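# Move the parts box from shelf two into the cart

## Task

On the supply shelving, find the second shelf counting the bottom one as first. A roll of labels rests on top of a parts box there. Move that parts box into the cart's top tray. When finished, the label roll must still be on that second shelf and must not overhang its front edge. Every other item on that shelf must also remain on it. Release the gripper and back the robot away at the end. The box must stay in the tray without the robot holding it. The robot must not topple or finish leaning.

## Robot and tools

Robot: TidyBot++, a four-caster mobile base (0.54 m long, 0.50 m wide, 0.38 m tall) carrying one seven-joint arm with a two-finger gripper. There is only one arm. The shoulder sits 0.12 m ahead of the base centre, 0.68 m off the floor. Cameras: base_camera (on the base, looking forward) and wrist_camera (looks along the hand).

Frames. Base frame: origin on the floor below the base centre, x forward, y left, z up. hand_pose is reported in this frame and is the point between the finger pads; its z axis runs out along the fingers and the pads close along its y axis. Odometry frame is the base frame as it was when the scene began. Heading is positive to the left, -3.142 to 3.142. base_tilt is in degrees, forward and right positive; it and odometry carry a fixed bias of about 1 degree plus noise, and odometry counts wheel slip as travel and drifts a few cm over many moves.

execute_actions(actions, cameras). actions is a list holding one action or none (empty list = just report state and images). An action may contain:
- base: exactly one of translate_m (metres, relative offset, forward positive, -2 to 2), strafe_m (metres, relative sideways offset, left positive, -2 to 2), rotate_rad (radians, relative turn, counter-clockwise from above positive, -6.3 to 6.3). Offsets count from where the last reported state put the base.
- joints: absolute targets keyed by name. joint_1_rad (any angle; whole arm about vertical; positive is clockwise from above, opposite to rotate_rad), joint_2_rad shoulder -2.249 to 2.249, joint_3_rad any angle, joint_4_rad elbow -2.579 to 2.579, joint_5_rad any angle, joint_6_rad wrist -2.099 to 2.099, joint_7_rad any angle (hand roll; hand pointing down, positive is counter-clockwise from above; at 1.57 the fingers open toward the robot's left and right). gripper_pos 0 (open, about 85 mm gap) to 1 (closed); gap roughly 85 x (1 - gripper_pos) mm. Done tolerances: ±0.039 for joints 1–4, ±0.056 for 5–7, ±0.03 gripper. Continuous joints go the short way, so turn in steps below half a revolution.
- speeds: optional caps for this action only, translate_m/strafe_m 0.05–0.5 m/s, rotate_rad 0.1–1.57 rad/s (the top is the default). A base move needing over 8.667 s is refused; any action is capped at 15 s.
Unknown keys or out-of-range numbers get the whole call refused. Anything left out of an action may keep pushing toward its previous target. cameras: list of base_camera, wrist_camera or all; omitted/null means all, [] means none.

wait(seconds 0–10): commands nothing, returns state and images. zoom_image(camera, region [x0,y0,x1,y1] pixels, at most 504x504) gives a sharper crop of that camera's latest full image. read_manual(section) returns only licence texts. finished_scene(scene) ends the current scene irrevocably and reports success; the goal must already hold stably.

Arm geometry. Upper arm 0.42 m, forearm 0.31 m, hand 0.31 m to the hand point. With joint_1_rad 0, joint_3_rad 3.14, joint_5_rad 0 (near the start), the arm moves in the base's x–z plane; angles from vertical, forward positive: upper = j2, forearm = j2 - j4, hand = j2 - j4 - j6. Hand point forward of shoulder = sum of length·sin(angle); above shoulder = sum of length·cos(angle). The arm begins folded, hand down, sticking up to 0.08 m ahead of the base, elbow up to 1.15 m high. A downward-pointing hand reaches at most about 0.94 m above the floor, and only near the base. Closed fingertips extend about 20 mm beyond the hand point.

Reading results. base_status and joint_status tell how each motion ended: done; off_target (stopped short, may still push); contact_stop or time_out (old target dropped, holding position). A blocked base can read done while well short; trust images. 'joint command not followed' with a 'cause:' means self-collision check rejected all arm targets (no check protects the base); the robot may retry them. For the gripper at 1, done means empty; off_target means something is held, at the shown reading. on_its_own lists motion you didn't command. motor_effort is percent of maximum, peak in brackets, noisy. 'ARM HIT' means a hard self or base collision. Motor temperatures are listed per joint; MOTOR HOT appears from 60 °C; at 75 °C an OVER-TEMPERATURE FAULT makes the arm sag and keys read limit_stop_at_motor_heat (resend them). Holding loads heats motors, even while you think.

Accuracy. Friction leaves joints slightly off, and the hand usually ends 1–2 cm from plan. To correct, send each joint its last command plus (wanted minus read). Carrying a load makes the arm sag; do not command joints to their read angles while holding something.

Hazards. Torque sensors fault above 104.5 N m (joints 1–4) or 51.3 N m (5–7), warnings at 56.7 and 29.4; a fault freezes arm and gripper for 10 s while the base continues. Avoid driving the base with the arm caught on anything, especially above 0.8 m, as the robot can tip; horizontal force on a raised hand can lift wheels; retract the arm or back off to recover. Avoid dropping, slamming, sliding objects off the shelf, and hard pushes. Loose objects may occasionally be nudged by disturbances. The robot keeps its last command while you think.

Each tool is called after ">>>" as name(argument=value, ...), one argument or row to a line, values as JSON.

## Session

I'll start by checking the robot's state and camera images.

>>> execute_actions(
  actions=[],
)

Scene clock: 0.00 s.
Motor temperatures (°C, as the motors report them): [27 26 24 27 32 36 36]
base_odometry: x=+0.000 y=+0.000 heading=+0.000 (m, m, rad; odometry frame)
base_tilt: forward=-0.9 right=-0.2 (deg)
base_status: not commanded
joint_positions: joint_1_rad=+0.034 joint_2_rad=-0.380 joint_3_rad=+3.130 joint_4_rad=-2.511 joint_5_rad=+0.010 joint_6_rad=-0.871 joint_7_rad=+1.541 gripper_pos=+0.000
joint_status: not commanded
motor_effort: joint_1_rad=+0 joint_2_rad=-1 joint_3_rad=+0 joint_4_rad=+16 joint_5_rad=+0 joint_6_rad=+1 joint_7_rad=+1 (%)
hand_pose: x=+0.2723 y=-0.0049 z=+0.5972 quat_wxyz=(+0.006, +0.997, -0.023, +0.070) (m; base frame)
pictures: base_camera, wrist_camera
Images, in order (width x height): base_camera 644x364, wrist_camera 644x476.

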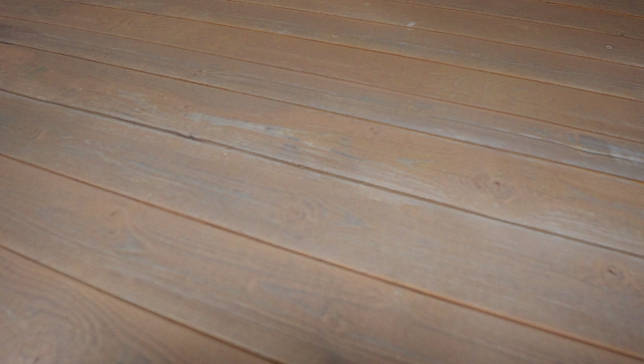

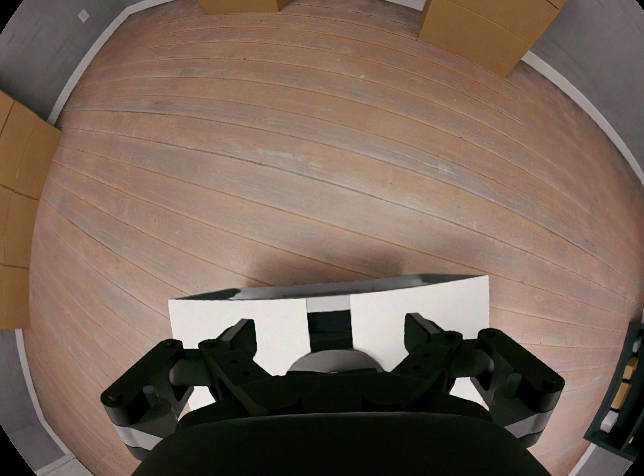

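>>> execute_actions(
  actions=[
    {"joints": {"joint_6_rad": 0.6}},
  ],
)

Scene clock: 1.90 s.
Motor temperatures (°C, as the motors report them): [27 26 24 27 32 36 36]
base_odometry: x=+0.000 y=+0.000 heading=+0.000 (m, m, rad; odometry frame)
base_tilt: forward=-0.9 right=-0.2 (deg)
base_status: not commanded
joint_positions: joint_1_rad=+0.034 joint_2_rad=-0.380 joint_3_rad=+3.130 joint_4_rad=-2.511 joint_5_rad=+0.010 joint_6_rad=+0.585 joint_7_rad=+1.541 gripper_pos=+0.000
joint_status: all done
motor_effort: joint_1_rad=+0(0) joint_2_rad=-5(6) joint_3_rad=+0(0) joint_4_rad=+20(20) joint_5_rad=+0(0) joint_6_rad=+9(9) joint_7_rad=+1(1) (%)
hand_pose: x=+0.5403 y=-0.0058 z=+0.9129 quat_wxyz=(+0.000, +0.698, -0.012, +0.716) (m; base frame)
pictures: base_camera, wrist_camera
Images, in order (width x height): base_camera 644x364, wrist_camera 644x476.

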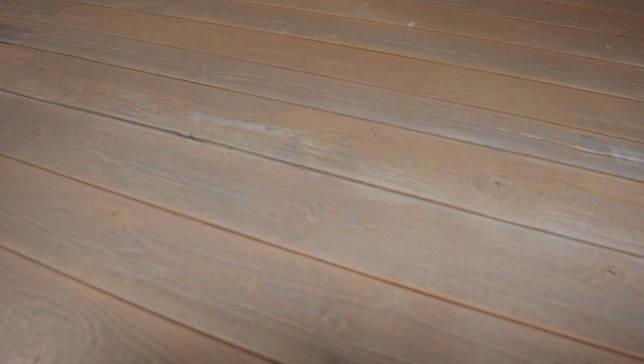

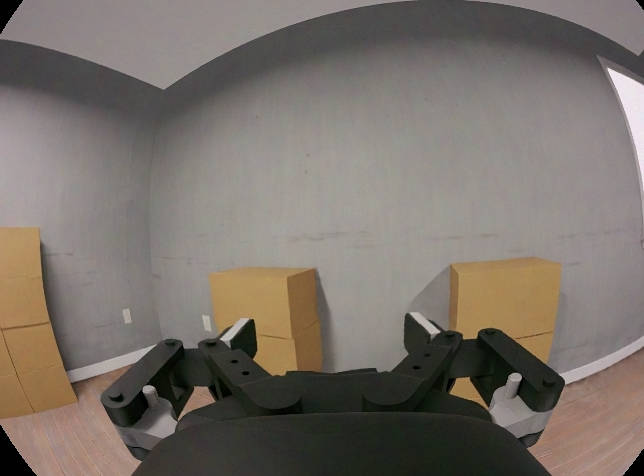

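>>> execute_actions(
  actions=[
    {"base": {"rotate_rad": -1.57}},
  ],
  cameras=["wrist_camera"],
)

Scene clock: 4.30 s.
Motor temperatures (°C, as the motors report them): [27 26 24 27 32 36 36]
base_odometry: x=+0.000 y=+0.000 heading=-1.569 (m, m, rad; odometry frame)
base_tilt: forward=-0.9 right=-0.2 (deg)
base_status: done
joint_positions: joint_1_rad=+0.034 joint_2_rad=-0.380 joint_3_rad=+3.130 joint_4_rad=-2.511 joint_5_rad=+0.010 joint_6_rad=+0.585 joint_7_rad=+1.541 gripper_pos=+0.000
joint_status: not commanded
motor_effort: joint_1_rad=+0(1) joint_2_rad=-6(7) joint_3_rad=+1(1) joint_4_rad=+21(20) joint_5_rad=+0(0) joint_6_rad=+10(10) joint_7_rad=+1(1) (%)
hand_pose: x=+0.5403 y=-0.0058 z=+0.9129 quat_wxyz=(+0.000, +0.698, -0.012, +0.716) (m; base frame)
pictures: wrist_camera
Images, in order (width x height): wrist_camera 644x476.

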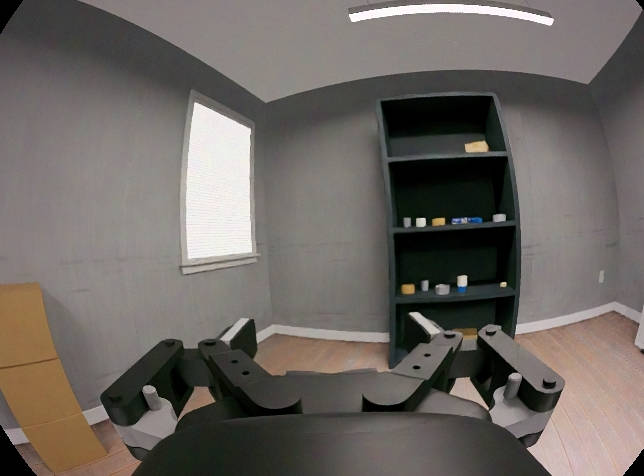

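>>> execute_actions(
  actions=[
    {"base": {"rotate_rad": -1.57}},
  ],
  cameras=["wrist_camera"],
)

Scene clock: 6.73 s.
Motor temperatures (°C, as the motors report them): [27 26 24 27 32 36 36]
base_odometry: x=+0.000 y=+0.000 heading=-3.139 (m, m, rad; odometry frame)
base_tilt: forward=-0.9 right=-0.2 (deg)
base_status: done
joint_positions: joint_1_rad=+0.034 joint_2_rad=-0.380 joint_3_rad=+3.130 joint_4_rad=-2.511 joint_5_rad=+0.010 joint_6_rad=+0.585 joint_7_rad=+1.541 gripper_pos=+0.000
joint_status: not commanded
motor_effort: joint_1_rad=+0(1) joint_2_rad=-6(7) joint_3_rad=+0(2) joint_4_rad=+20(20) joint_5_rad=+0(1) joint_6_rad=+9(9) joint_7_rad=+1(1) (%)
hand_pose: x=+0.5403 y=-0.0058 z=+0.9129 quat_wxyz=(+0.000, +0.698, -0.012, +0.716) (m; base frame)
pictures: wrist_camera
Images, in order (width x height): wrist_camera 644x476.

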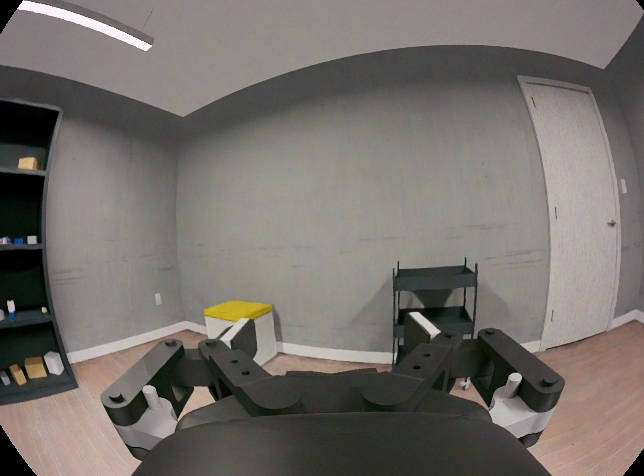

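>>> execute_actions(
  actions=[
    {"base": {"rotate_rad": 1.57}},
  ],
  cameras=["wrist_camera"],
)

>>> zoom_image(
  camera="wrist_camera",
  region=[370, 90, 530, 370],
)

Scene clock: 9.40 s.
Motor temperatures (°C, as the motors report them): [27 26 24 27 32 36 36]
base_odometry: x=+0.000 y=+0.000 heading=-1.569 (m, m, rad; odometry frame)
base_tilt: forward=-0.9 right=-0.2 (deg)
base_status: done
joint_positions: joint_1_rad=+0.034 joint_2_rad=-0.380 joint_3_rad=+3.130 joint_4_rad=-2.511 joint_5_rad=+0.010 joint_6_rad=+0.585 joint_7_rad=+1.541 gripper_pos=+0.000
joint_status: not commanded
motor_effort: joint_1_rad=+0(1) joint_2_rad=-5(7) joint_3_rad=+0(2) joint_4_rad=+20(20) joint_5_rad=+0(1) joint_6_rad=+9(9) joint_7_rad=+1(1) (%)
hand_pose: x=+0.5403 y=-0.0058 z=+0.9129 quat_wxyz=(+0.000, +0.698, -0.012, +0.716) (m; base frame)
pictures: wrist_camera
Images, in order (width x height): wrist_camera 644x476.

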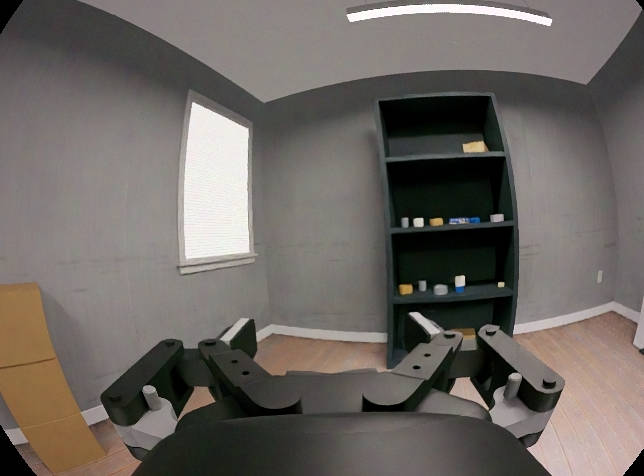

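Region (370, 90, 530, 370) of wrist_camera's 644x476 image, scaled by 1.800; it fills the left 288 columns of this view, and the rest is white.

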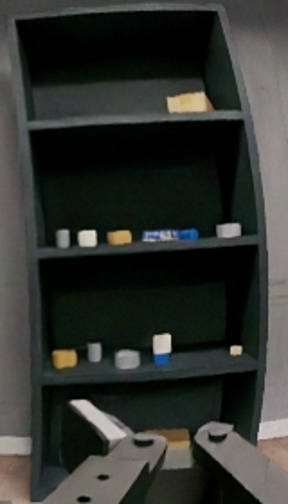

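>>> execute_actions(
  actions=[
    {"base": {"translate_m": 0.8}},
  ],
)

Scene clock: 12.97 s.
Motor temperatures (°C, as the motors report them): [27 26 24 27 32 36 36]
base_odometry: x=+0.002 y=-0.800 heading=-1.568 (m, m, rad; odometry frame)
base_tilt: forward=-0.9 right=-0.2 (deg)
base_status: done
joint_positions: joint_1_rad=+0.034 joint_2_rad=-0.380 joint_3_rad=+3.130 joint_4_rad=-2.511 joint_5_rad=+0.010 joint_6_rad=+0.585 joint_7_rad=+1.541 gripper_pos=+0.000
joint_status: not commanded
motor_effort: joint_1_rad=+0(0) joint_2_rad=-5(8) joint_3_rad=+1(0) joint_4_rad=+20(21) joint_5_rad=+0(0) joint_6_rad=+9(9) joint_7_rad=+1(1) (%)
hand_pose: x=+0.5402 y=-0.0058 z=+0.9131 quat_wxyz=(+0.000, +0.698, -0.012, +0.716) (m; base frame)
pictures: base_camera, wrist_camera
Images, in order (width x height): base_camera 644x364, wrist_camera 644x476.

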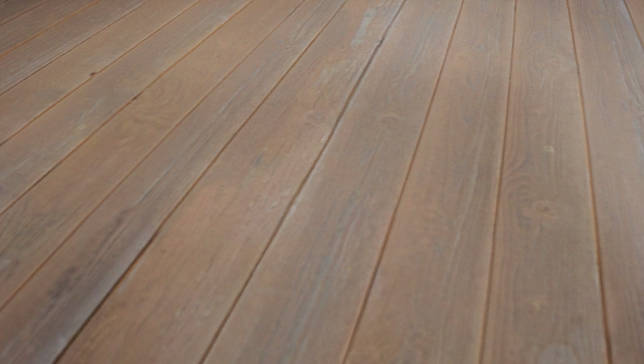

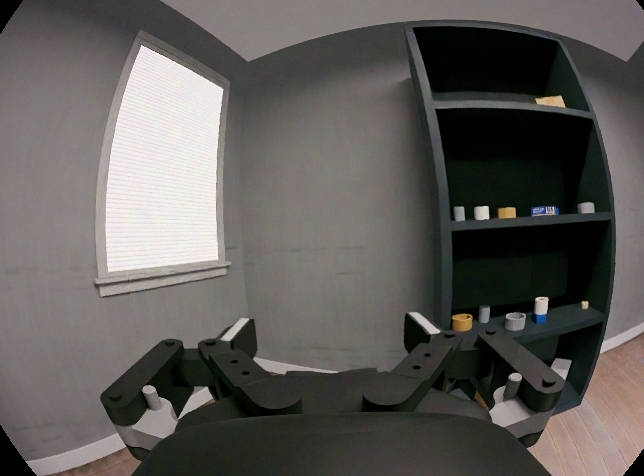

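>>> execute_actions(
  actions=[
    {"base": {"strafe_m": -0.8}},
  ],
)

Scene clock: 16.13 s.
Motor temperatures (°C, as the motors report them): [27 26 24 27 32 36 36]
base_odometry: x=-0.798 y=-0.803 heading=-1.568 (m, m, rad; odometry frame)
base_tilt: forward=-0.9 right=-0.2 (deg)
base_status: done
joint_positions: joint_1_rad=+0.034 joint_2_rad=-0.380 joint_3_rad=+3.130 joint_4_rad=-2.511 joint_5_rad=+0.010 joint_6_rad=+0.585 joint_7_rad=+1.541 gripper_pos=+0.000
joint_status: not commanded
motor_effort: joint_1_rad=+0(1) joint_2_rad=-6(7) joint_3_rad=+1(3) joint_4_rad=+20(21) joint_5_rad=+0(1) joint_6_rad=+8(10) joint_7_rad=+1(1) (%)
hand_pose: x=+0.5402 y=-0.0058 z=+0.9131 quat_wxyz=(+0.000, +0.698, -0.012, +0.716) (m; base frame)
pictures: base_camera, wrist_camera
Images, in order (width x height): base_camera 644x364, wrist_camera 644x476.

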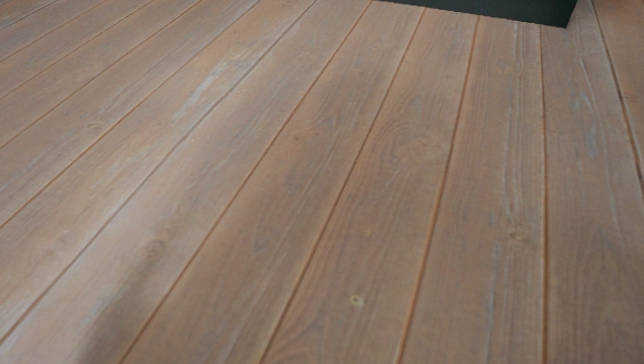

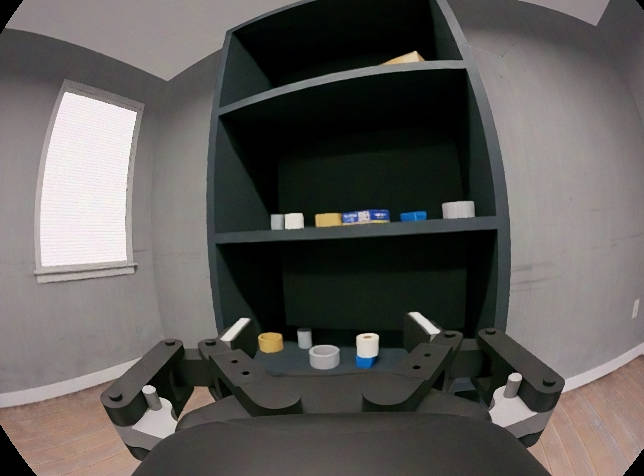

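>>> execute_actions(
  actions=[
    {"base": {"rotate_rad": -0.35}},
  ],
)

Scene clock: 18.63 s.
Motor temperatures (°C, as the motors report them): [27 26 24 27 32 36 36]
base_odometry: x=-0.798 y=-0.803 heading=-1.917 (m, m, rad; odometry frame)
base_tilt: forward=-0.9 right=-0.2 (deg)
base_status: done
joint_positions: joint_1_rad=+0.034 joint_2_rad=-0.380 joint_3_rad=+3.130 joint_4_rad=-2.511 joint_5_rad=+0.010 joint_6_rad=+0.585 joint_7_rad=+1.541 gripper_pos=+0.000
joint_status: not commanded
motor_effort: joint_1_rad=+0(1) joint_2_rad=-5(8) joint_3_rad=+0(2) joint_4_rad=+21(20) joint_5_rad=+0(1) joint_6_rad=+9(10) joint_7_rad=+1(1) (%)
hand_pose: x=+0.5402 y=-0.0059 z=+0.9131 quat_wxyz=(+0.000, +0.698, -0.012, +0.716) (m; base frame)
pictures: base_camera, wrist_camera
Images, in order (width x height): base_camera 644x364, wrist_camera 644x476.

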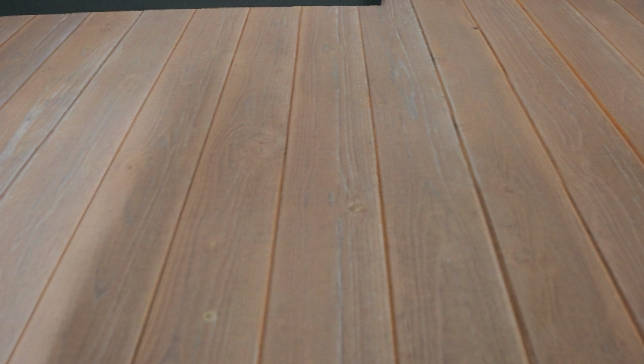

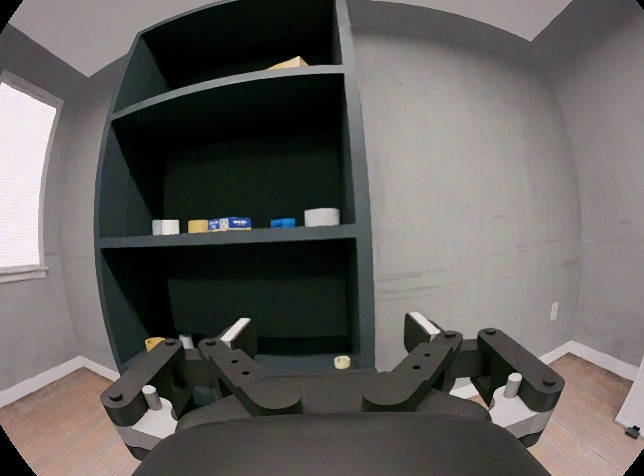

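>>> execute_actions(
  actions=[
    {"base": {"strafe_m": 0.3}},
  ],
)

Scene clock: 22.23 s.
Motor temperatures (°C, as the motors report them): [27 26 24 27 32 36 36]
base_odometry: x=-0.516 y=-0.905 heading=-1.918 (m, m, rad; odometry frame)
base_tilt: forward=-0.9 right=-0.2 (deg)
base_status: done
joint_positions: joint_1_rad=+0.034 joint_2_rad=-0.380 joint_3_rad=+3.130 joint_4_rad=-2.511 joint_5_rad=+0.010 joint_6_rad=+0.585 joint_7_rad=+1.541 gripper_pos=+0.000
joint_status: not commanded
motor_effort: joint_1_rad=+0(1) joint_2_rad=-6(6) joint_3_rad=+0(2) joint_4_rad=+20(21) joint_5_rad=+0(1) joint_6_rad=+9(9) joint_7_rad=+0(1) (%)
hand_pose: x=+0.5402 y=-0.0059 z=+0.9131 quat_wxyz=(+0.000, +0.698, -0.012, +0.716) (m; base frame)
pictures: base_camera, wrist_camera
Images, in order (width x height): base_camera 644x364, wrist_camera 644x476.

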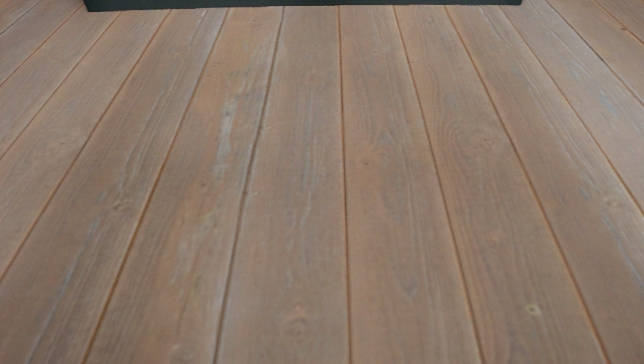

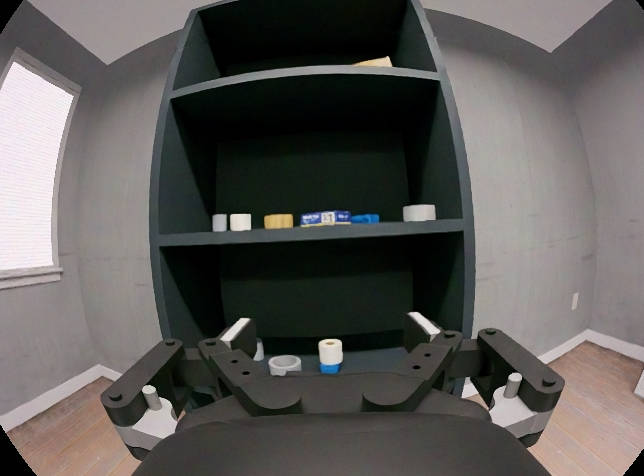

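>>> execute_actions(
  actions=[
    {"joints": {"joint_1_rad": 0.0, "joint_2_rad": 1.1, "joint_3_rad": 3.14, "joint_4_rad": -1.685, "joint_5_rad": 0.0, "joint_6_rad": 1.214, "joint_7_rad": 1.57, "gripper_pos": 0.0}},
  ],
)

Scene clock: 26.10 s.
Motor temperatures (°C, as the motors report them): [27 26 24 27 32 36 36]
base_odometry: x=-0.516 y=-0.905 heading=-1.918 (m, m, rad; odometry frame)
base_tilt: forward=-0.9 right=-0.2 (deg)
base_status: not commanded
joint_positions: joint_1_rad=+0.017 joint_2_rad=+1.094 joint_3_rad=+3.130 joint_4_rad=-1.711 joint_5_rad=+0.010 joint_6_rad=+1.176 joint_7_rad=+1.541 gripper_pos=+0.000
joint_status: all done
motor_effort: joint_1_rad=+0(1) joint_2_rad=-45(47) joint_3_rad=+0(1) joint_4_rad=+12(20) joint_5_rad=+1(0) joint_6_rad=+10(9) joint_7_rad=+1(2) (%)
hand_pose: x=+0.9075 y=-0.0033 z=+0.5607 quat_wxyz=(-0.012, +0.727, -0.014, +0.686) (m; base frame)
pictures: base_camera, wrist_camera
Images, in order (width x height): base_camera 644x364, wrist_camera 644x476.

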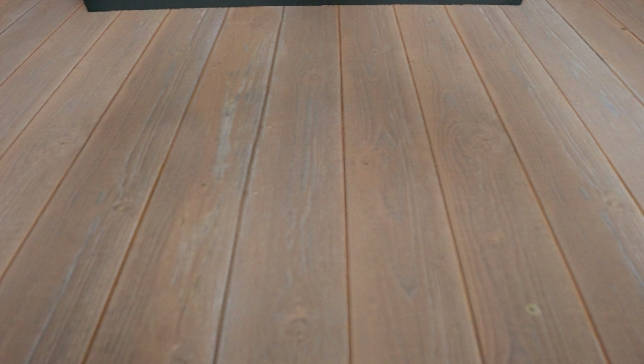

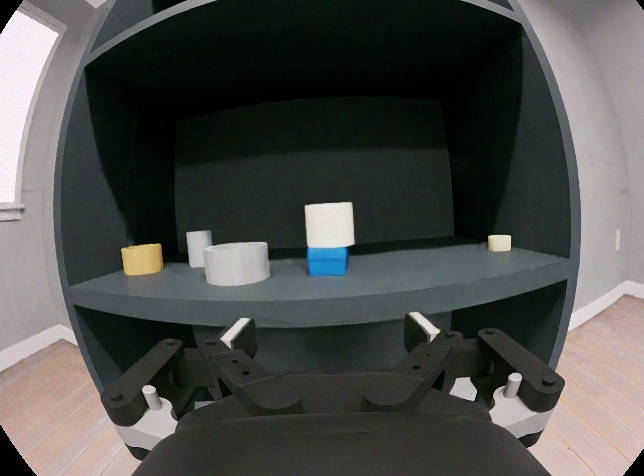

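>>> zoom_image(
  camera="wrist_camera",
  region=[60, 150, 564, 340],
)

Region (60, 150, 564, 340) of wrist_camera's 644x476 image, scaled by 1.000; it fills the top 190 rows of this view, and the rest is white.

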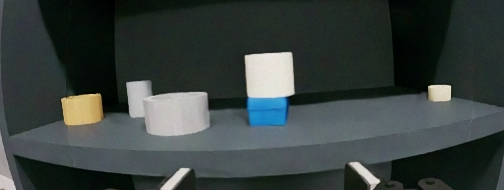

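>>> zoom_image(
  camera="wrist_camera",
  region=[260, 180, 400, 320],
)

Region (260, 180, 400, 320) of wrist_camera's 644x476 image, scaled by 3.600.

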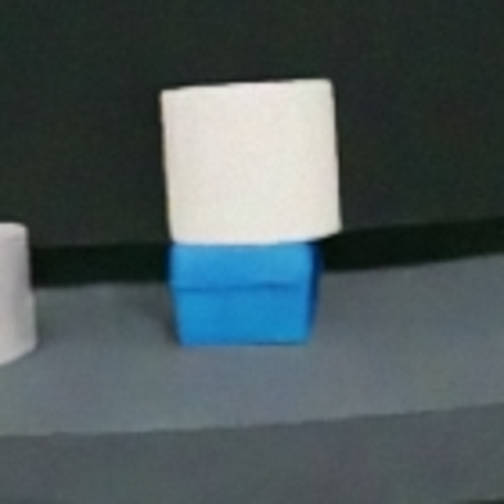

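>>> execute_actions(
  actions=[
    {"base": {"translate_m": 0.12}, "speeds": {"translate_m": 0.15}},
  ],
)

Scene clock: 30.50 s.
Motor temperatures (°C, as the motors report them): [27 27 24 27 32 36 36]
base_odometry: x=-0.556 y=-1.018 heading=-1.918 (m, m, rad; odometry frame)
base_tilt: forward=-0.9 right=-0.2 (deg)
base_status: done
joint_positions: joint_1_rad=+0.015 joint_2_rad=+1.094 joint_3_rad=+3.130 joint_4_rad=-1.704 joint_5_rad=+0.010 joint_6_rad=+1.178 joint_7_rad=+1.541 gripper_pos=+0.000
joint_status: not commanded
motor_effort: joint_1_rad=+0(2) joint_2_rad=-46(48) joint_3_rad=-1(3) joint_4_rad=+12(13) joint_5_rad=+0(0) joint_6_rad=+9(10) joint_7_rad=+1(1) (%)
hand_pose: x=+0.9095 y=-0.0022 z=+0.5639 quat_wxyz=(-0.013, +0.724, -0.013, +0.689) (m; base frame)
pictures: base_camera, wrist_camera
Images, in order (width x height): base_camera 644x364, wrist_camera 644x476.

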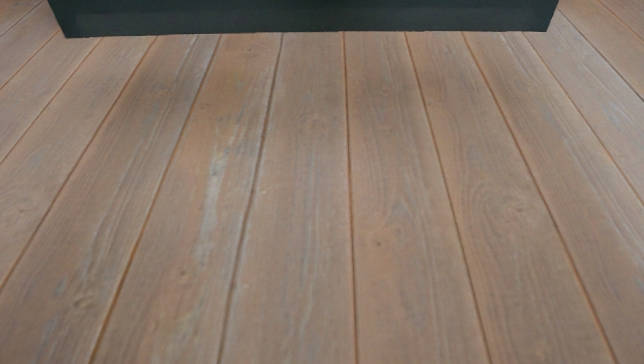

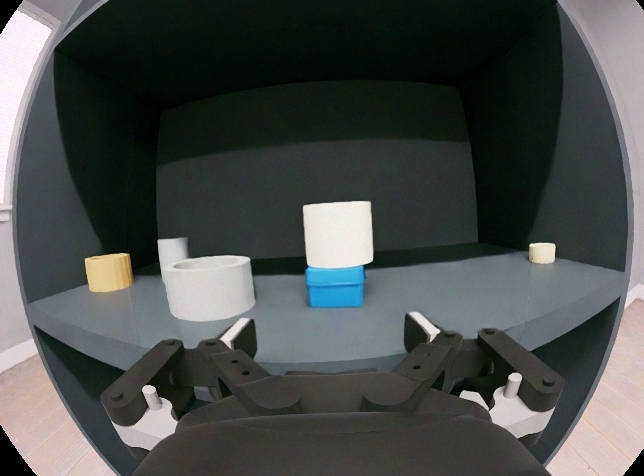

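>>> zoom_image(
  camera="wrist_camera",
  region=[190, 290, 470, 400],
)

Region (190, 290, 470, 400) of wrist_camera's 644x476 image, scaled by 1.800; it fills the top 198 rows of this view, and the rest is white.

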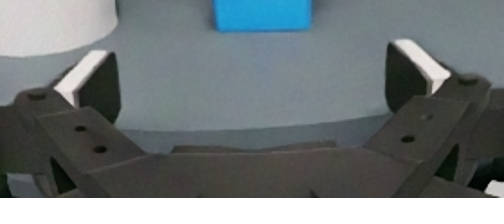

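>>> execute_actions(
  actions=[
    {"joints": {"joint_1_rad": 0.0, "joint_2_rad": 1.04, "joint_3_rad": 3.14, "joint_4_rad": -1.678, "joint_5_rad": 0.0, "joint_6_rad": 1.147, "joint_7_rad": 1.57}},
  ],
  cameras=["wrist_camera"],
)

Scene clock: 33.57 s.
Motor temperatures (°C, as the motors report them): [27 27 24 27 32 36 36]
base_odometry: x=-0.556 y=-1.018 heading=-1.918 (m, m, rad; odometry frame)
base_tilt: forward=-0.8 right=-0.2 (deg)
base_status: not commanded
joint_positions: joint_1_rad=+0.015 joint_2_rad=+1.046 joint_3_rad=+3.130 joint_4_rad=-1.699 joint_5_rad=+0.010 joint_6_rad=+1.178 joint_7_rad=+1.541 gripper_pos=+0.000
joint_status: all done
motor_effort: joint_1_rad=+0(0) joint_2_rad=-46(48) joint_3_rad=-2(2) joint_4_rad=+13(12) joint_5_rad=+0(0) joint_6_rad=+9(10) joint_7_rad=+1(1) (%)
hand_pose: x=+0.9159 y=-0.0023 z=+0.6044 quat_wxyz=(-0.013, +0.705, -0.013, +0.709) (m; base frame)
pictures: wrist_camera
Images, in order (width x height): wrist_camera 644x476.

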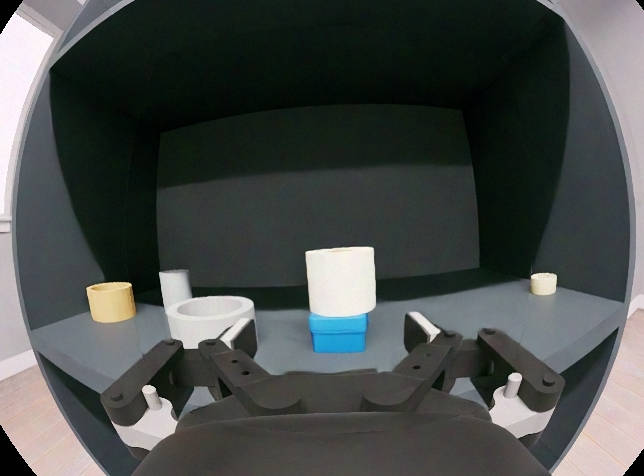

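>>> zoom_image(
  camera="wrist_camera",
  region=[270, 230, 410, 370],
)

Region (270, 230, 410, 370) of wrist_camera's 644x476 image, scaled by 3.600.

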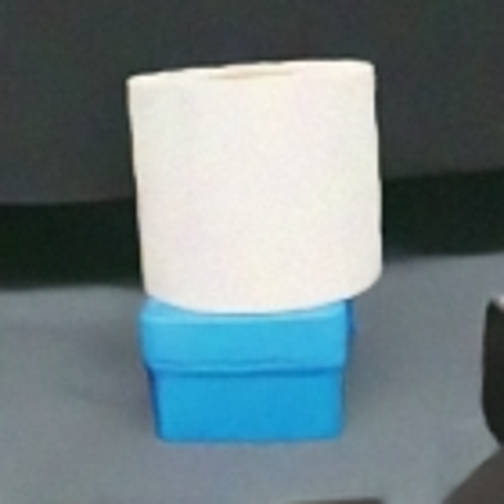

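>>> execute_actions(
  actions=[
    {"base": {"strafe_m": -0.011}, "joints": {"joint_1_rad": 0.0, "joint_2_rad": 1.011, "joint_3_rad": 3.14, "joint_4_rad": -1.686, "joint_5_rad": 0.0, "joint_6_rad": 1.122, "joint_7_rad": 1.57}, "speeds": {"strafe_m": 0.05}},
  ],
  cameras=["wrist_camera"],
)

Scene clock: 36.00 s.
Motor temperatures (°C, as the motors report them): [27 27 24 27 32 36 36]
base_odometry: x=-0.567 y=-1.015 heading=-1.917 (m, m, rad; odometry frame)
base_tilt: forward=-0.9 right=-0.2 (deg)
base_status: done
joint_positions: joint_1_rad=+0.009 joint_2_rad=+1.023 joint_3_rad=+3.130 joint_4_rad=-1.699 joint_5_rad=+0.010 joint_6_rad=+1.159 joint_7_rad=+1.541 gripper_pos=+0.000
joint_status: all done
motor_effort: joint_1_rad=+0(3) joint_2_rad=-45(47) joint_3_rad=-1(3) joint_4_rad=+12(14) joint_5_rad=+0(1) joint_6_rad=+9(9) joint_7_rad=+1(1) (%)
hand_pose: x=+0.9176 y=+0.0027 z=+0.6167 quat_wxyz=(-0.015, +0.704, -0.010, +0.710) (m; base frame)
pictures: wrist_camera
Images, in order (width x height): wrist_camera 644x476.

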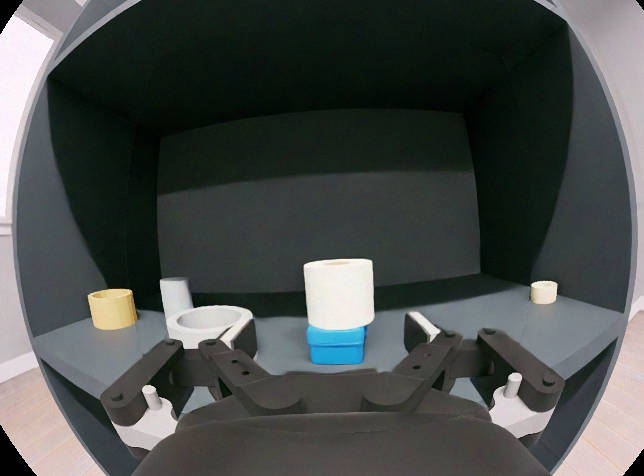

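>>> zoom_image(
  camera="wrist_camera",
  region=[230, 240, 430, 380],
)

Region (230, 240, 430, 380) of wrist_camera's 644x476 image, scaled by 2.520; it fills the top 353 rows of this view, and the rest is white.

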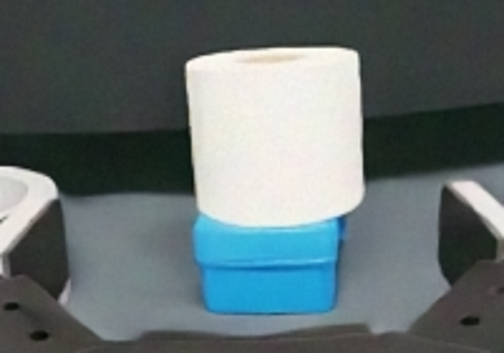

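>>> execute_actions(
  actions=[
    {"base": {"strafe_m": -0.01}, "speeds": {"strafe_m": 0.05}},
  ],
  cameras=["wrist_camera"],
)

>>> zoom_image(
  camera="wrist_camera",
  region=[230, 240, 430, 380],
)

Scene clock: 37.40 s.
Motor temperatures (°C, as the motors report them): [27 27 24 27 32 36 36]
base_odometry: x=-0.576 y=-1.011 heading=-1.917 (m, m, rad; odometry frame)
base_tilt: forward=-0.9 right=-0.2 (deg)
base_status: done
joint_positions: joint_1_rad=+0.006 joint_2_rad=+1.023 joint_3_rad=+3.130 joint_4_rad=-1.699 joint_5_rad=+0.010 joint_6_rad=+1.158 joint_7_rad=+1.541 gripper_pos=+0.000
joint_status: not commanded
motor_effort: joint_1_rad=+0(4) joint_2_rad=-45(47) joint_3_rad=-1(4) joint_4_rad=+13(13) joint_5_rad=+0(1) joint_6_rad=+9(10) joint_7_rad=+1(1) (%)
hand_pose: x=+0.9176 y=+0.0047 z=+0.6166 quat_wxyz=(-0.016, +0.704, -0.009, +0.710) (m; base frame)
pictures: wrist_camera
Images, in order (width x height): wrist_camera 644x476.

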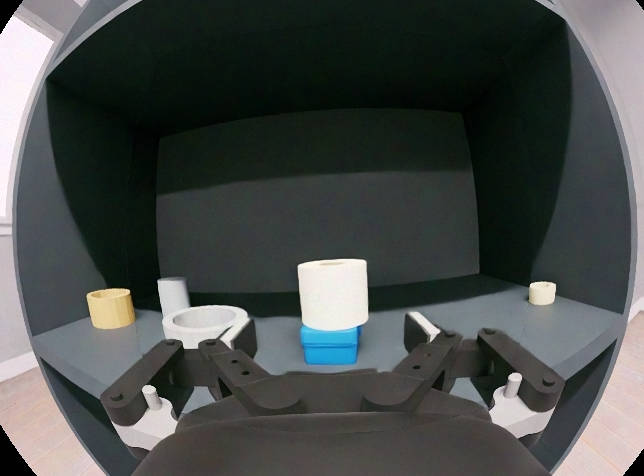

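Region (230, 240, 430, 380) of wrist_camera's 644x476 image, scaled by 2.520; it fills the top 353 rows of this view, and the rest is white.

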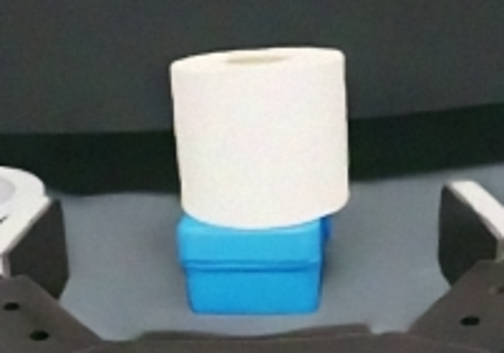

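>>> execute_actions(
  actions=[
    {"base": {"translate_m": 0.1}, "speeds": {"translate_m": 0.1}},
  ],
)

Scene clock: 39.40 s.
Motor temperatures (°C, as the motors report them): [27 27 24 27 32 36 36]
base_odometry: x=-0.610 y=-1.106 heading=-1.917 (m, m, rad; odometry frame)
base_tilt: forward=-0.8 right=-0.2 (deg)
base_status: done
joint_positions: joint_1_rad=+0.006 joint_2_rad=+1.022 joint_3_rad=+3.130 joint_4_rad=-1.699 joint_5_rad=+0.010 joint_6_rad=+1.158 joint_7_rad=+1.541 gripper_pos=+0.000
joint_status: not commanded
motor_effort: joint_1_rad=+0(3) joint_2_rad=-45(47) joint_3_rad=-1(1) joint_4_rad=+12(14) joint_5_rad=+0(1) joint_6_rad=+9(10) joint_7_rad=+1(1) (%)
hand_pose: x=+0.9177 y=+0.0048 z=+0.6173 quat_wxyz=(-0.016, +0.704, -0.009, +0.710) (m; base frame)
pictures: base_camera, wrist_camera
Images, in order (width x height): base_camera 644x364, wrist_camera 644x476.

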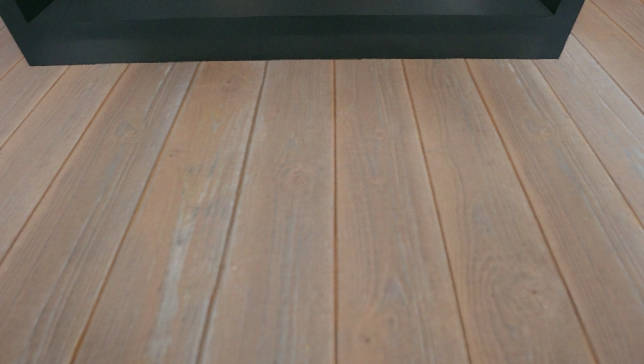

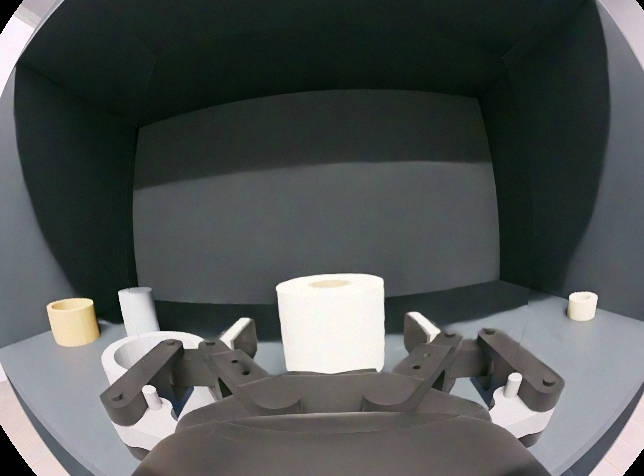

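>>> execute_actions(
  actions=[
    {"base": {"translate_m": 0.06}, "speeds": {"translate_m": 0.08}},
  ],
  cameras=["wrist_camera"],
)

Scene clock: 41.77 s.
Motor temperatures (°C, as the motors report them): [27 27 24 27 32 36 36]
base_odometry: x=-0.631 y=-1.162 heading=-1.918 (m, m, rad; odometry frame)
base_tilt: forward=-0.9 right=-0.2 (deg)
base_status: done
joint_positions: joint_1_rad=+0.006 joint_2_rad=+1.021 joint_3_rad=+3.130 joint_4_rad=-1.698 joint_5_rad=+0.010 joint_6_rad=+1.157 joint_7_rad=+1.541 gripper_pos=+0.000
joint_status: not commanded
motor_effort: joint_1_rad=+0(4) joint_2_rad=-45(47) joint_3_rad=-2(4) joint_4_rad=+13(14) joint_5_rad=+0(1) joint_6_rad=+10(10) joint_7_rad=+1(1) (%)
hand_pose: x=+0.9177 y=+0.0050 z=+0.6174 quat_wxyz=(-0.016, +0.704, -0.009, +0.710) (m; base frame)
pictures: wrist_camera
Images, in order (width x height): wrist_camera 644x476.

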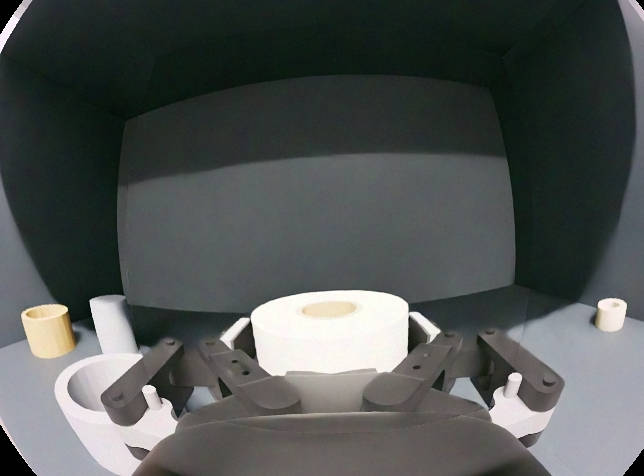

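>>> execute_actions(
  actions=[
    {"joints": {"gripper_pos": 1.0}},
  ],
  cameras=["wrist_camera"],
)

Scene clock: 43.03 s.
Motor temperatures (°C, as the motors report them): [27 27 24 27 32 36 36]
base_odometry: x=-0.631 y=-1.162 heading=-1.918 (m, m, rad; odometry frame)
base_tilt: forward=-0.9 right=-0.2 (deg)
base_status: not commanded
joint_positions: joint_1_rad=+0.006 joint_2_rad=+1.021 joint_3_rad=+3.130 joint_4_rad=-1.698 joint_5_rad=+0.010 joint_6_rad=+1.157 joint_7_rad=+1.541 gripper_pos=+0.237
joint_status: gripper_pos off_target (ended at +0.237, target +1.000)
motor_effort: joint_1_rad=+0(0) joint_2_rad=-45(45) joint_3_rad=-1(3) joint_4_rad=+12(13) joint_5_rad=+0(0) joint_6_rad=+9(9) joint_7_rad=+0(1) (%)
hand_pose: x=+0.9177 y=+0.0050 z=+0.6174 quat_wxyz=(-0.016, +0.704, -0.009, +0.710) (m; base frame)
pictures: wrist_camera
Images, in order (width x height): wrist_camera 644x476.

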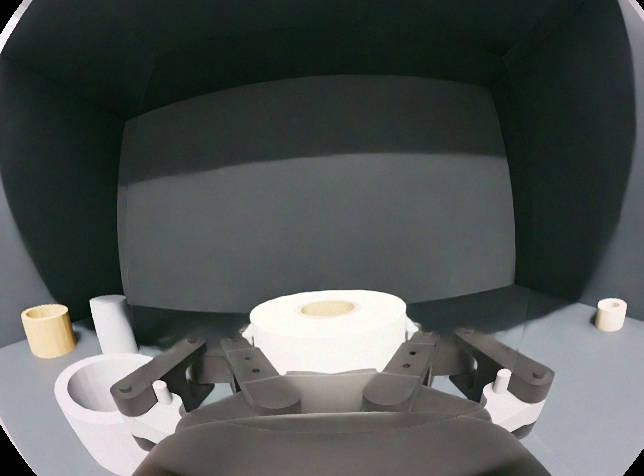

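>>> execute_actions(
  actions=[
    {"joints": {"joint_1_rad": 0.0, "joint_2_rad": 0.96, "joint_3_rad": 3.14, "joint_4_rad": -1.696, "joint_5_rad": 0.0, "joint_6_rad": 1.072, "joint_7_rad": 1.57, "gripper_pos": 1.0}},
  ],
  cameras=["wrist_camera"],
)

Scene clock: 44.93 s.
Motor temperatures (°C, as the motors report them): [27 27 24 27 32 36 36]
base_odometry: x=-0.631 y=-1.162 heading=-1.918 (m, m, rad; odometry frame)
base_tilt: forward=-0.8 right=-0.2 (deg)
base_status: not commanded
joint_positions: joint_1_rad=+0.006 joint_2_rad=+0.985 joint_3_rad=+3.130 joint_4_rad=-1.698 joint_5_rad=+0.010 joint_6_rad=+1.098 joint_7_rad=+1.541 gripper_pos=+0.237
joint_status: gripper_pos off_target (ended at +0.237, target +1.000); the others done
motor_effort: joint_1_rad=+0(0) joint_2_rad=-48(48) joint_3_rad=-1(2) joint_4_rad=+15(15) joint_5_rad=+0(0) joint_6_rad=+11(12) joint_7_rad=+1(0) (%)
hand_pose: x=+0.9198 y=+0.0051 z=+0.6278 quat_wxyz=(-0.016, +0.712, -0.009, +0.702) (m; base frame)
pictures: wrist_camera
Images, in order (width x height): wrist_camera 644x476.

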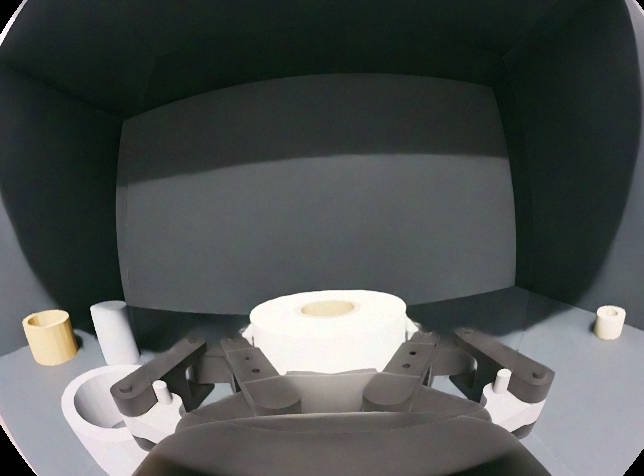

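>>> execute_actions(
  actions=[
    {"joints": {"joint_1_rad": 0.0, "joint_2_rad": 0.945, "joint_3_rad": 3.14, "joint_4_rad": -1.706, "joint_5_rad": 0.0, "joint_6_rad": 1.081, "joint_7_rad": 1.57, "gripper_pos": 1.0}},
  ],
  cameras=["wrist_camera"],
)

Scene clock: 45.97 s.
Motor temperatures (°C, as the motors report them): [27 27 24 27 32 36 36]
base_odometry: x=-0.631 y=-1.162 heading=-1.918 (m, m, rad; odometry frame)
base_tilt: forward=-0.8 right=-0.2 (deg)
base_status: not commanded
joint_positions: joint_1_rad=+0.006 joint_2_rad=+0.972 joint_3_rad=+3.130 joint_4_rad=-1.700 joint_5_rad=+0.010 joint_6_rad=+1.098 joint_7_rad=+1.541 gripper_pos=+0.237
joint_status: gripper_pos off_target (ended at +0.237, target +1.000); the others done
motor_effort: joint_1_rad=+0(0) joint_2_rad=-48(49) joint_3_rad=-2(1) joint_4_rad=+14(16) joint_5_rad=+0(0) joint_6_rad=+10(10) joint_7_rad=+1(2) (%)
hand_pose: x=+0.9200 y=+0.0051 z=+0.6381 quat_wxyz=(-0.016, +0.708, -0.009, +0.706) (m; base frame)
pictures: wrist_camera
Images, in order (width x height): wrist_camera 644x476.

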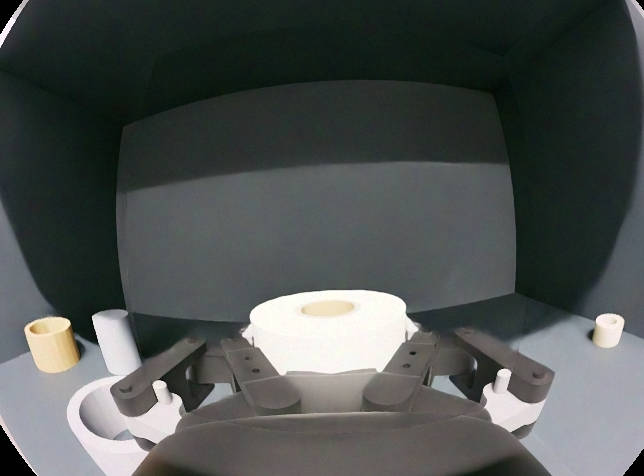

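>>> execute_actions(
  actions=[
    {"base": {"strafe_m": -0.16}, "speeds": {"strafe_m": 0.1}},
  ],
  cameras=["wrist_camera"],
)

Scene clock: 48.17 s.
Motor temperatures (°C, as the motors report them): [27 27 24 27 32 36 36]
base_odometry: x=-0.782 y=-1.108 heading=-1.917 (m, m, rad; odometry frame)
base_tilt: forward=-0.9 right=-0.2 (deg)
base_status: done
joint_positions: joint_1_rad=+0.004 joint_2_rad=+0.971 joint_3_rad=+3.130 joint_4_rad=-1.700 joint_5_rad=+0.010 joint_6_rad=+1.098 joint_7_rad=+1.541 gripper_pos=+0.237
joint_status: not commanded
motor_effort: joint_1_rad=+0(4) joint_2_rad=-47(48) joint_3_rad=-2(3) joint_4_rad=+15(16) joint_5_rad=+0(1) joint_6_rad=+11(11) joint_7_rad=+1(1) (%)
hand_pose: x=+0.9200 y=+0.0064 z=+0.6382 quat_wxyz=(-0.016, +0.708, -0.008, +0.706) (m; base frame)
pictures: wrist_camera
Images, in order (width x height): wrist_camera 644x476.

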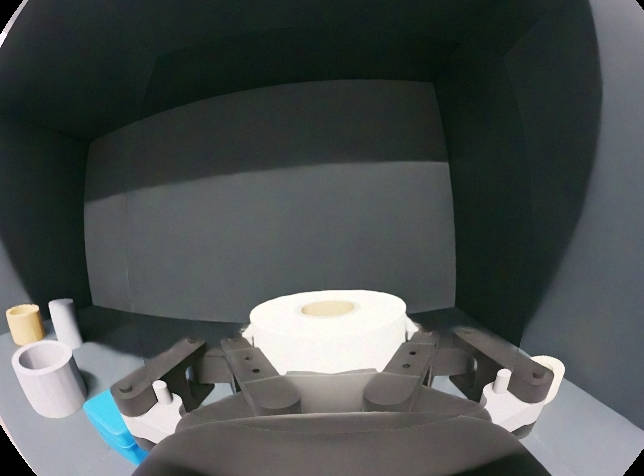

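>>> execute_actions(
  actions=[
    {"base": {"strafe_m": -0.02}, "joints": {"joint_1_rad": 0.0, "joint_2_rad": 1.034, "joint_3_rad": 3.14, "joint_4_rad": -1.686, "joint_5_rad": 0.0, "joint_6_rad": 1.152, "joint_7_rad": 1.57, "gripper_pos": 1.0}, "speeds": {"strafe_m": 0.05}},
  ],
  cameras=["wrist_camera"],
)

Scene clock: 51.40 s.
Motor temperatures (°C, as the motors report them): [27 28 24 27 32 36 36]
base_odometry: x=-0.801 y=-1.101 heading=-1.917 (m, m, rad; odometry frame)
base_tilt: forward=-0.9 right=-0.2 (deg)
base_status: done
joint_positions: joint_1_rad=+0.002 joint_2_rad=+1.045 joint_3_rad=+3.130 joint_4_rad=-1.700 joint_5_rad=+0.010 joint_6_rad=+1.105 joint_7_rad=+1.541 gripper_pos=+0.237
joint_status: gripper_pos off_target (ended at +0.237, target +1.000); the others done
motor_effort: joint_1_rad=+0(4) joint_2_rad=-47(51) joint_3_rad=-1(3) joint_4_rad=+13(15) joint_5_rad=+0(1) joint_6_rad=+11(11) joint_7_rad=+1(1) (%)
hand_pose: x=+0.9147 y=+0.0084 z=+0.5813 quat_wxyz=(-0.017, +0.731, -0.008, +0.682) (m; base frame)
pictures: wrist_camera
Images, in order (width x height): wrist_camera 644x476.

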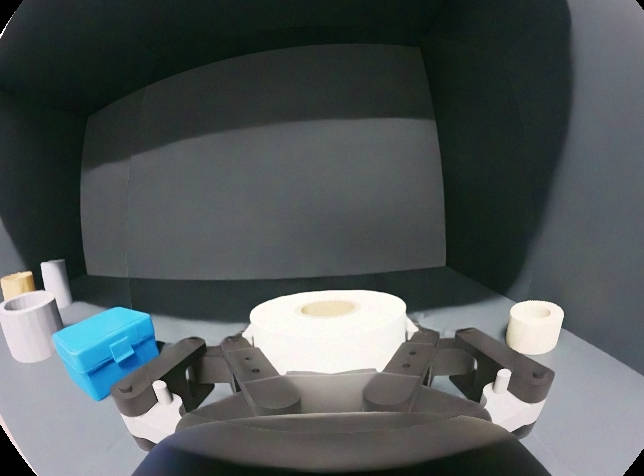

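>>> execute_actions(
  actions=[
    {"joints": {"joint_1_rad": 0.0, "joint_2_rad": 1.089, "joint_3_rad": 3.14, "joint_4_rad": -1.686, "joint_5_rad": 0.0, "joint_6_rad": 1.276, "joint_7_rad": 1.57, "gripper_pos": 1.0}},
  ],
  cameras=["wrist_camera"],
)

Scene clock: 52.87 s.
Motor temperatures (°C, as the motors report them): [27 28 24 27 32 36 36]
base_odometry: x=-0.801 y=-1.101 heading=-1.917 (m, m, rad; odometry frame)
base_tilt: forward=-0.9 right=-0.2 (deg)
base_status: not commanded
joint_positions: joint_1_rad=+0.002 joint_2_rad=+1.090 joint_3_rad=+3.130 joint_4_rad=-1.700 joint_5_rad=+0.010 joint_6_rad=+1.234 joint_7_rad=+1.541 gripper_pos=+0.237
joint_status: gripper_pos off_target (ended at +0.237, target +1.000); the others done
motor_effort: joint_1_rad=+0(0) joint_2_rad=-48(50) joint_3_rad=-1(2) joint_4_rad=+13(13) joint_5_rad=+0(0) joint_6_rad=+11(11) joint_7_rad=+1(1) (%)
hand_pose: x=+0.9114 y=+0.0081 z=+0.5858 quat_wxyz=(-0.017, +0.702, -0.008, +0.712) (m; base frame)
pictures: wrist_camera
Images, in order (width x height): wrist_camera 644x476.

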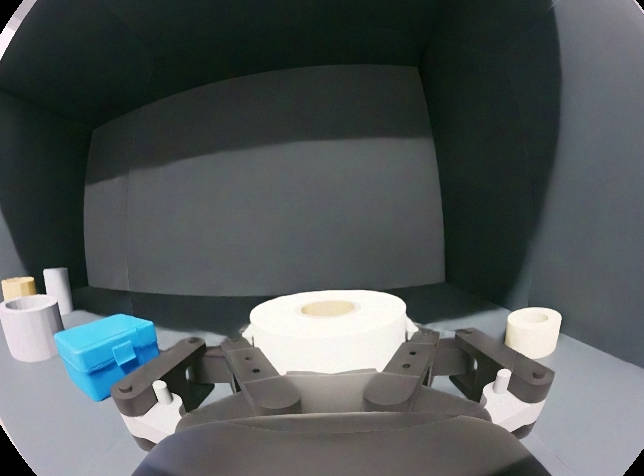

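>>> execute_actions(
  actions=[
    {"joints": {"joint_1_rad": 0.0, "joint_2_rad": 1.106, "joint_3_rad": 3.14, "joint_4_rad": -1.686, "joint_5_rad": 0.0, "joint_6_rad": 1.276, "joint_7_rad": 1.57, "gripper_pos": 1.0}},
  ],
  cameras=["wrist_camera"],
)

Scene clock: 53.73 s.
Motor temperatures (°C, as the motors report them): [27 28 24 27 32 36 36]
base_odometry: x=-0.801 y=-1.101 heading=-1.917 (m, m, rad; odometry frame)
base_tilt: forward=-0.9 right=-0.2 (deg)
base_status: not commanded
joint_positions: joint_1_rad=+0.002 joint_2_rad=+1.101 joint_3_rad=+3.130 joint_4_rad=-1.700 joint_5_rad=+0.010 joint_6_rad=+1.236 joint_7_rad=+1.541 gripper_pos=+0.237
joint_status: gripper_pos off_target (ended at +0.237, target +1.000); the others done
motor_effort: joint_1_rad=+0(0) joint_2_rad=-48(49) joint_3_rad=-1(1) joint_4_rad=+13(13) joint_5_rad=+0(1) joint_6_rad=+9(11) joint_7_rad=+2(1) (%)
hand_pose: x=+0.9103 y=+0.0081 z=+0.5776 quat_wxyz=(-0.017, +0.705, -0.008, +0.709) (m; base frame)
pictures: wrist_camera
Images, in order (width x height): wrist_camera 644x476.

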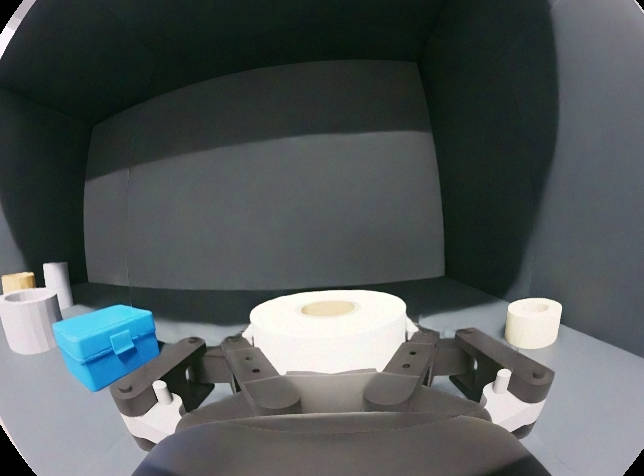

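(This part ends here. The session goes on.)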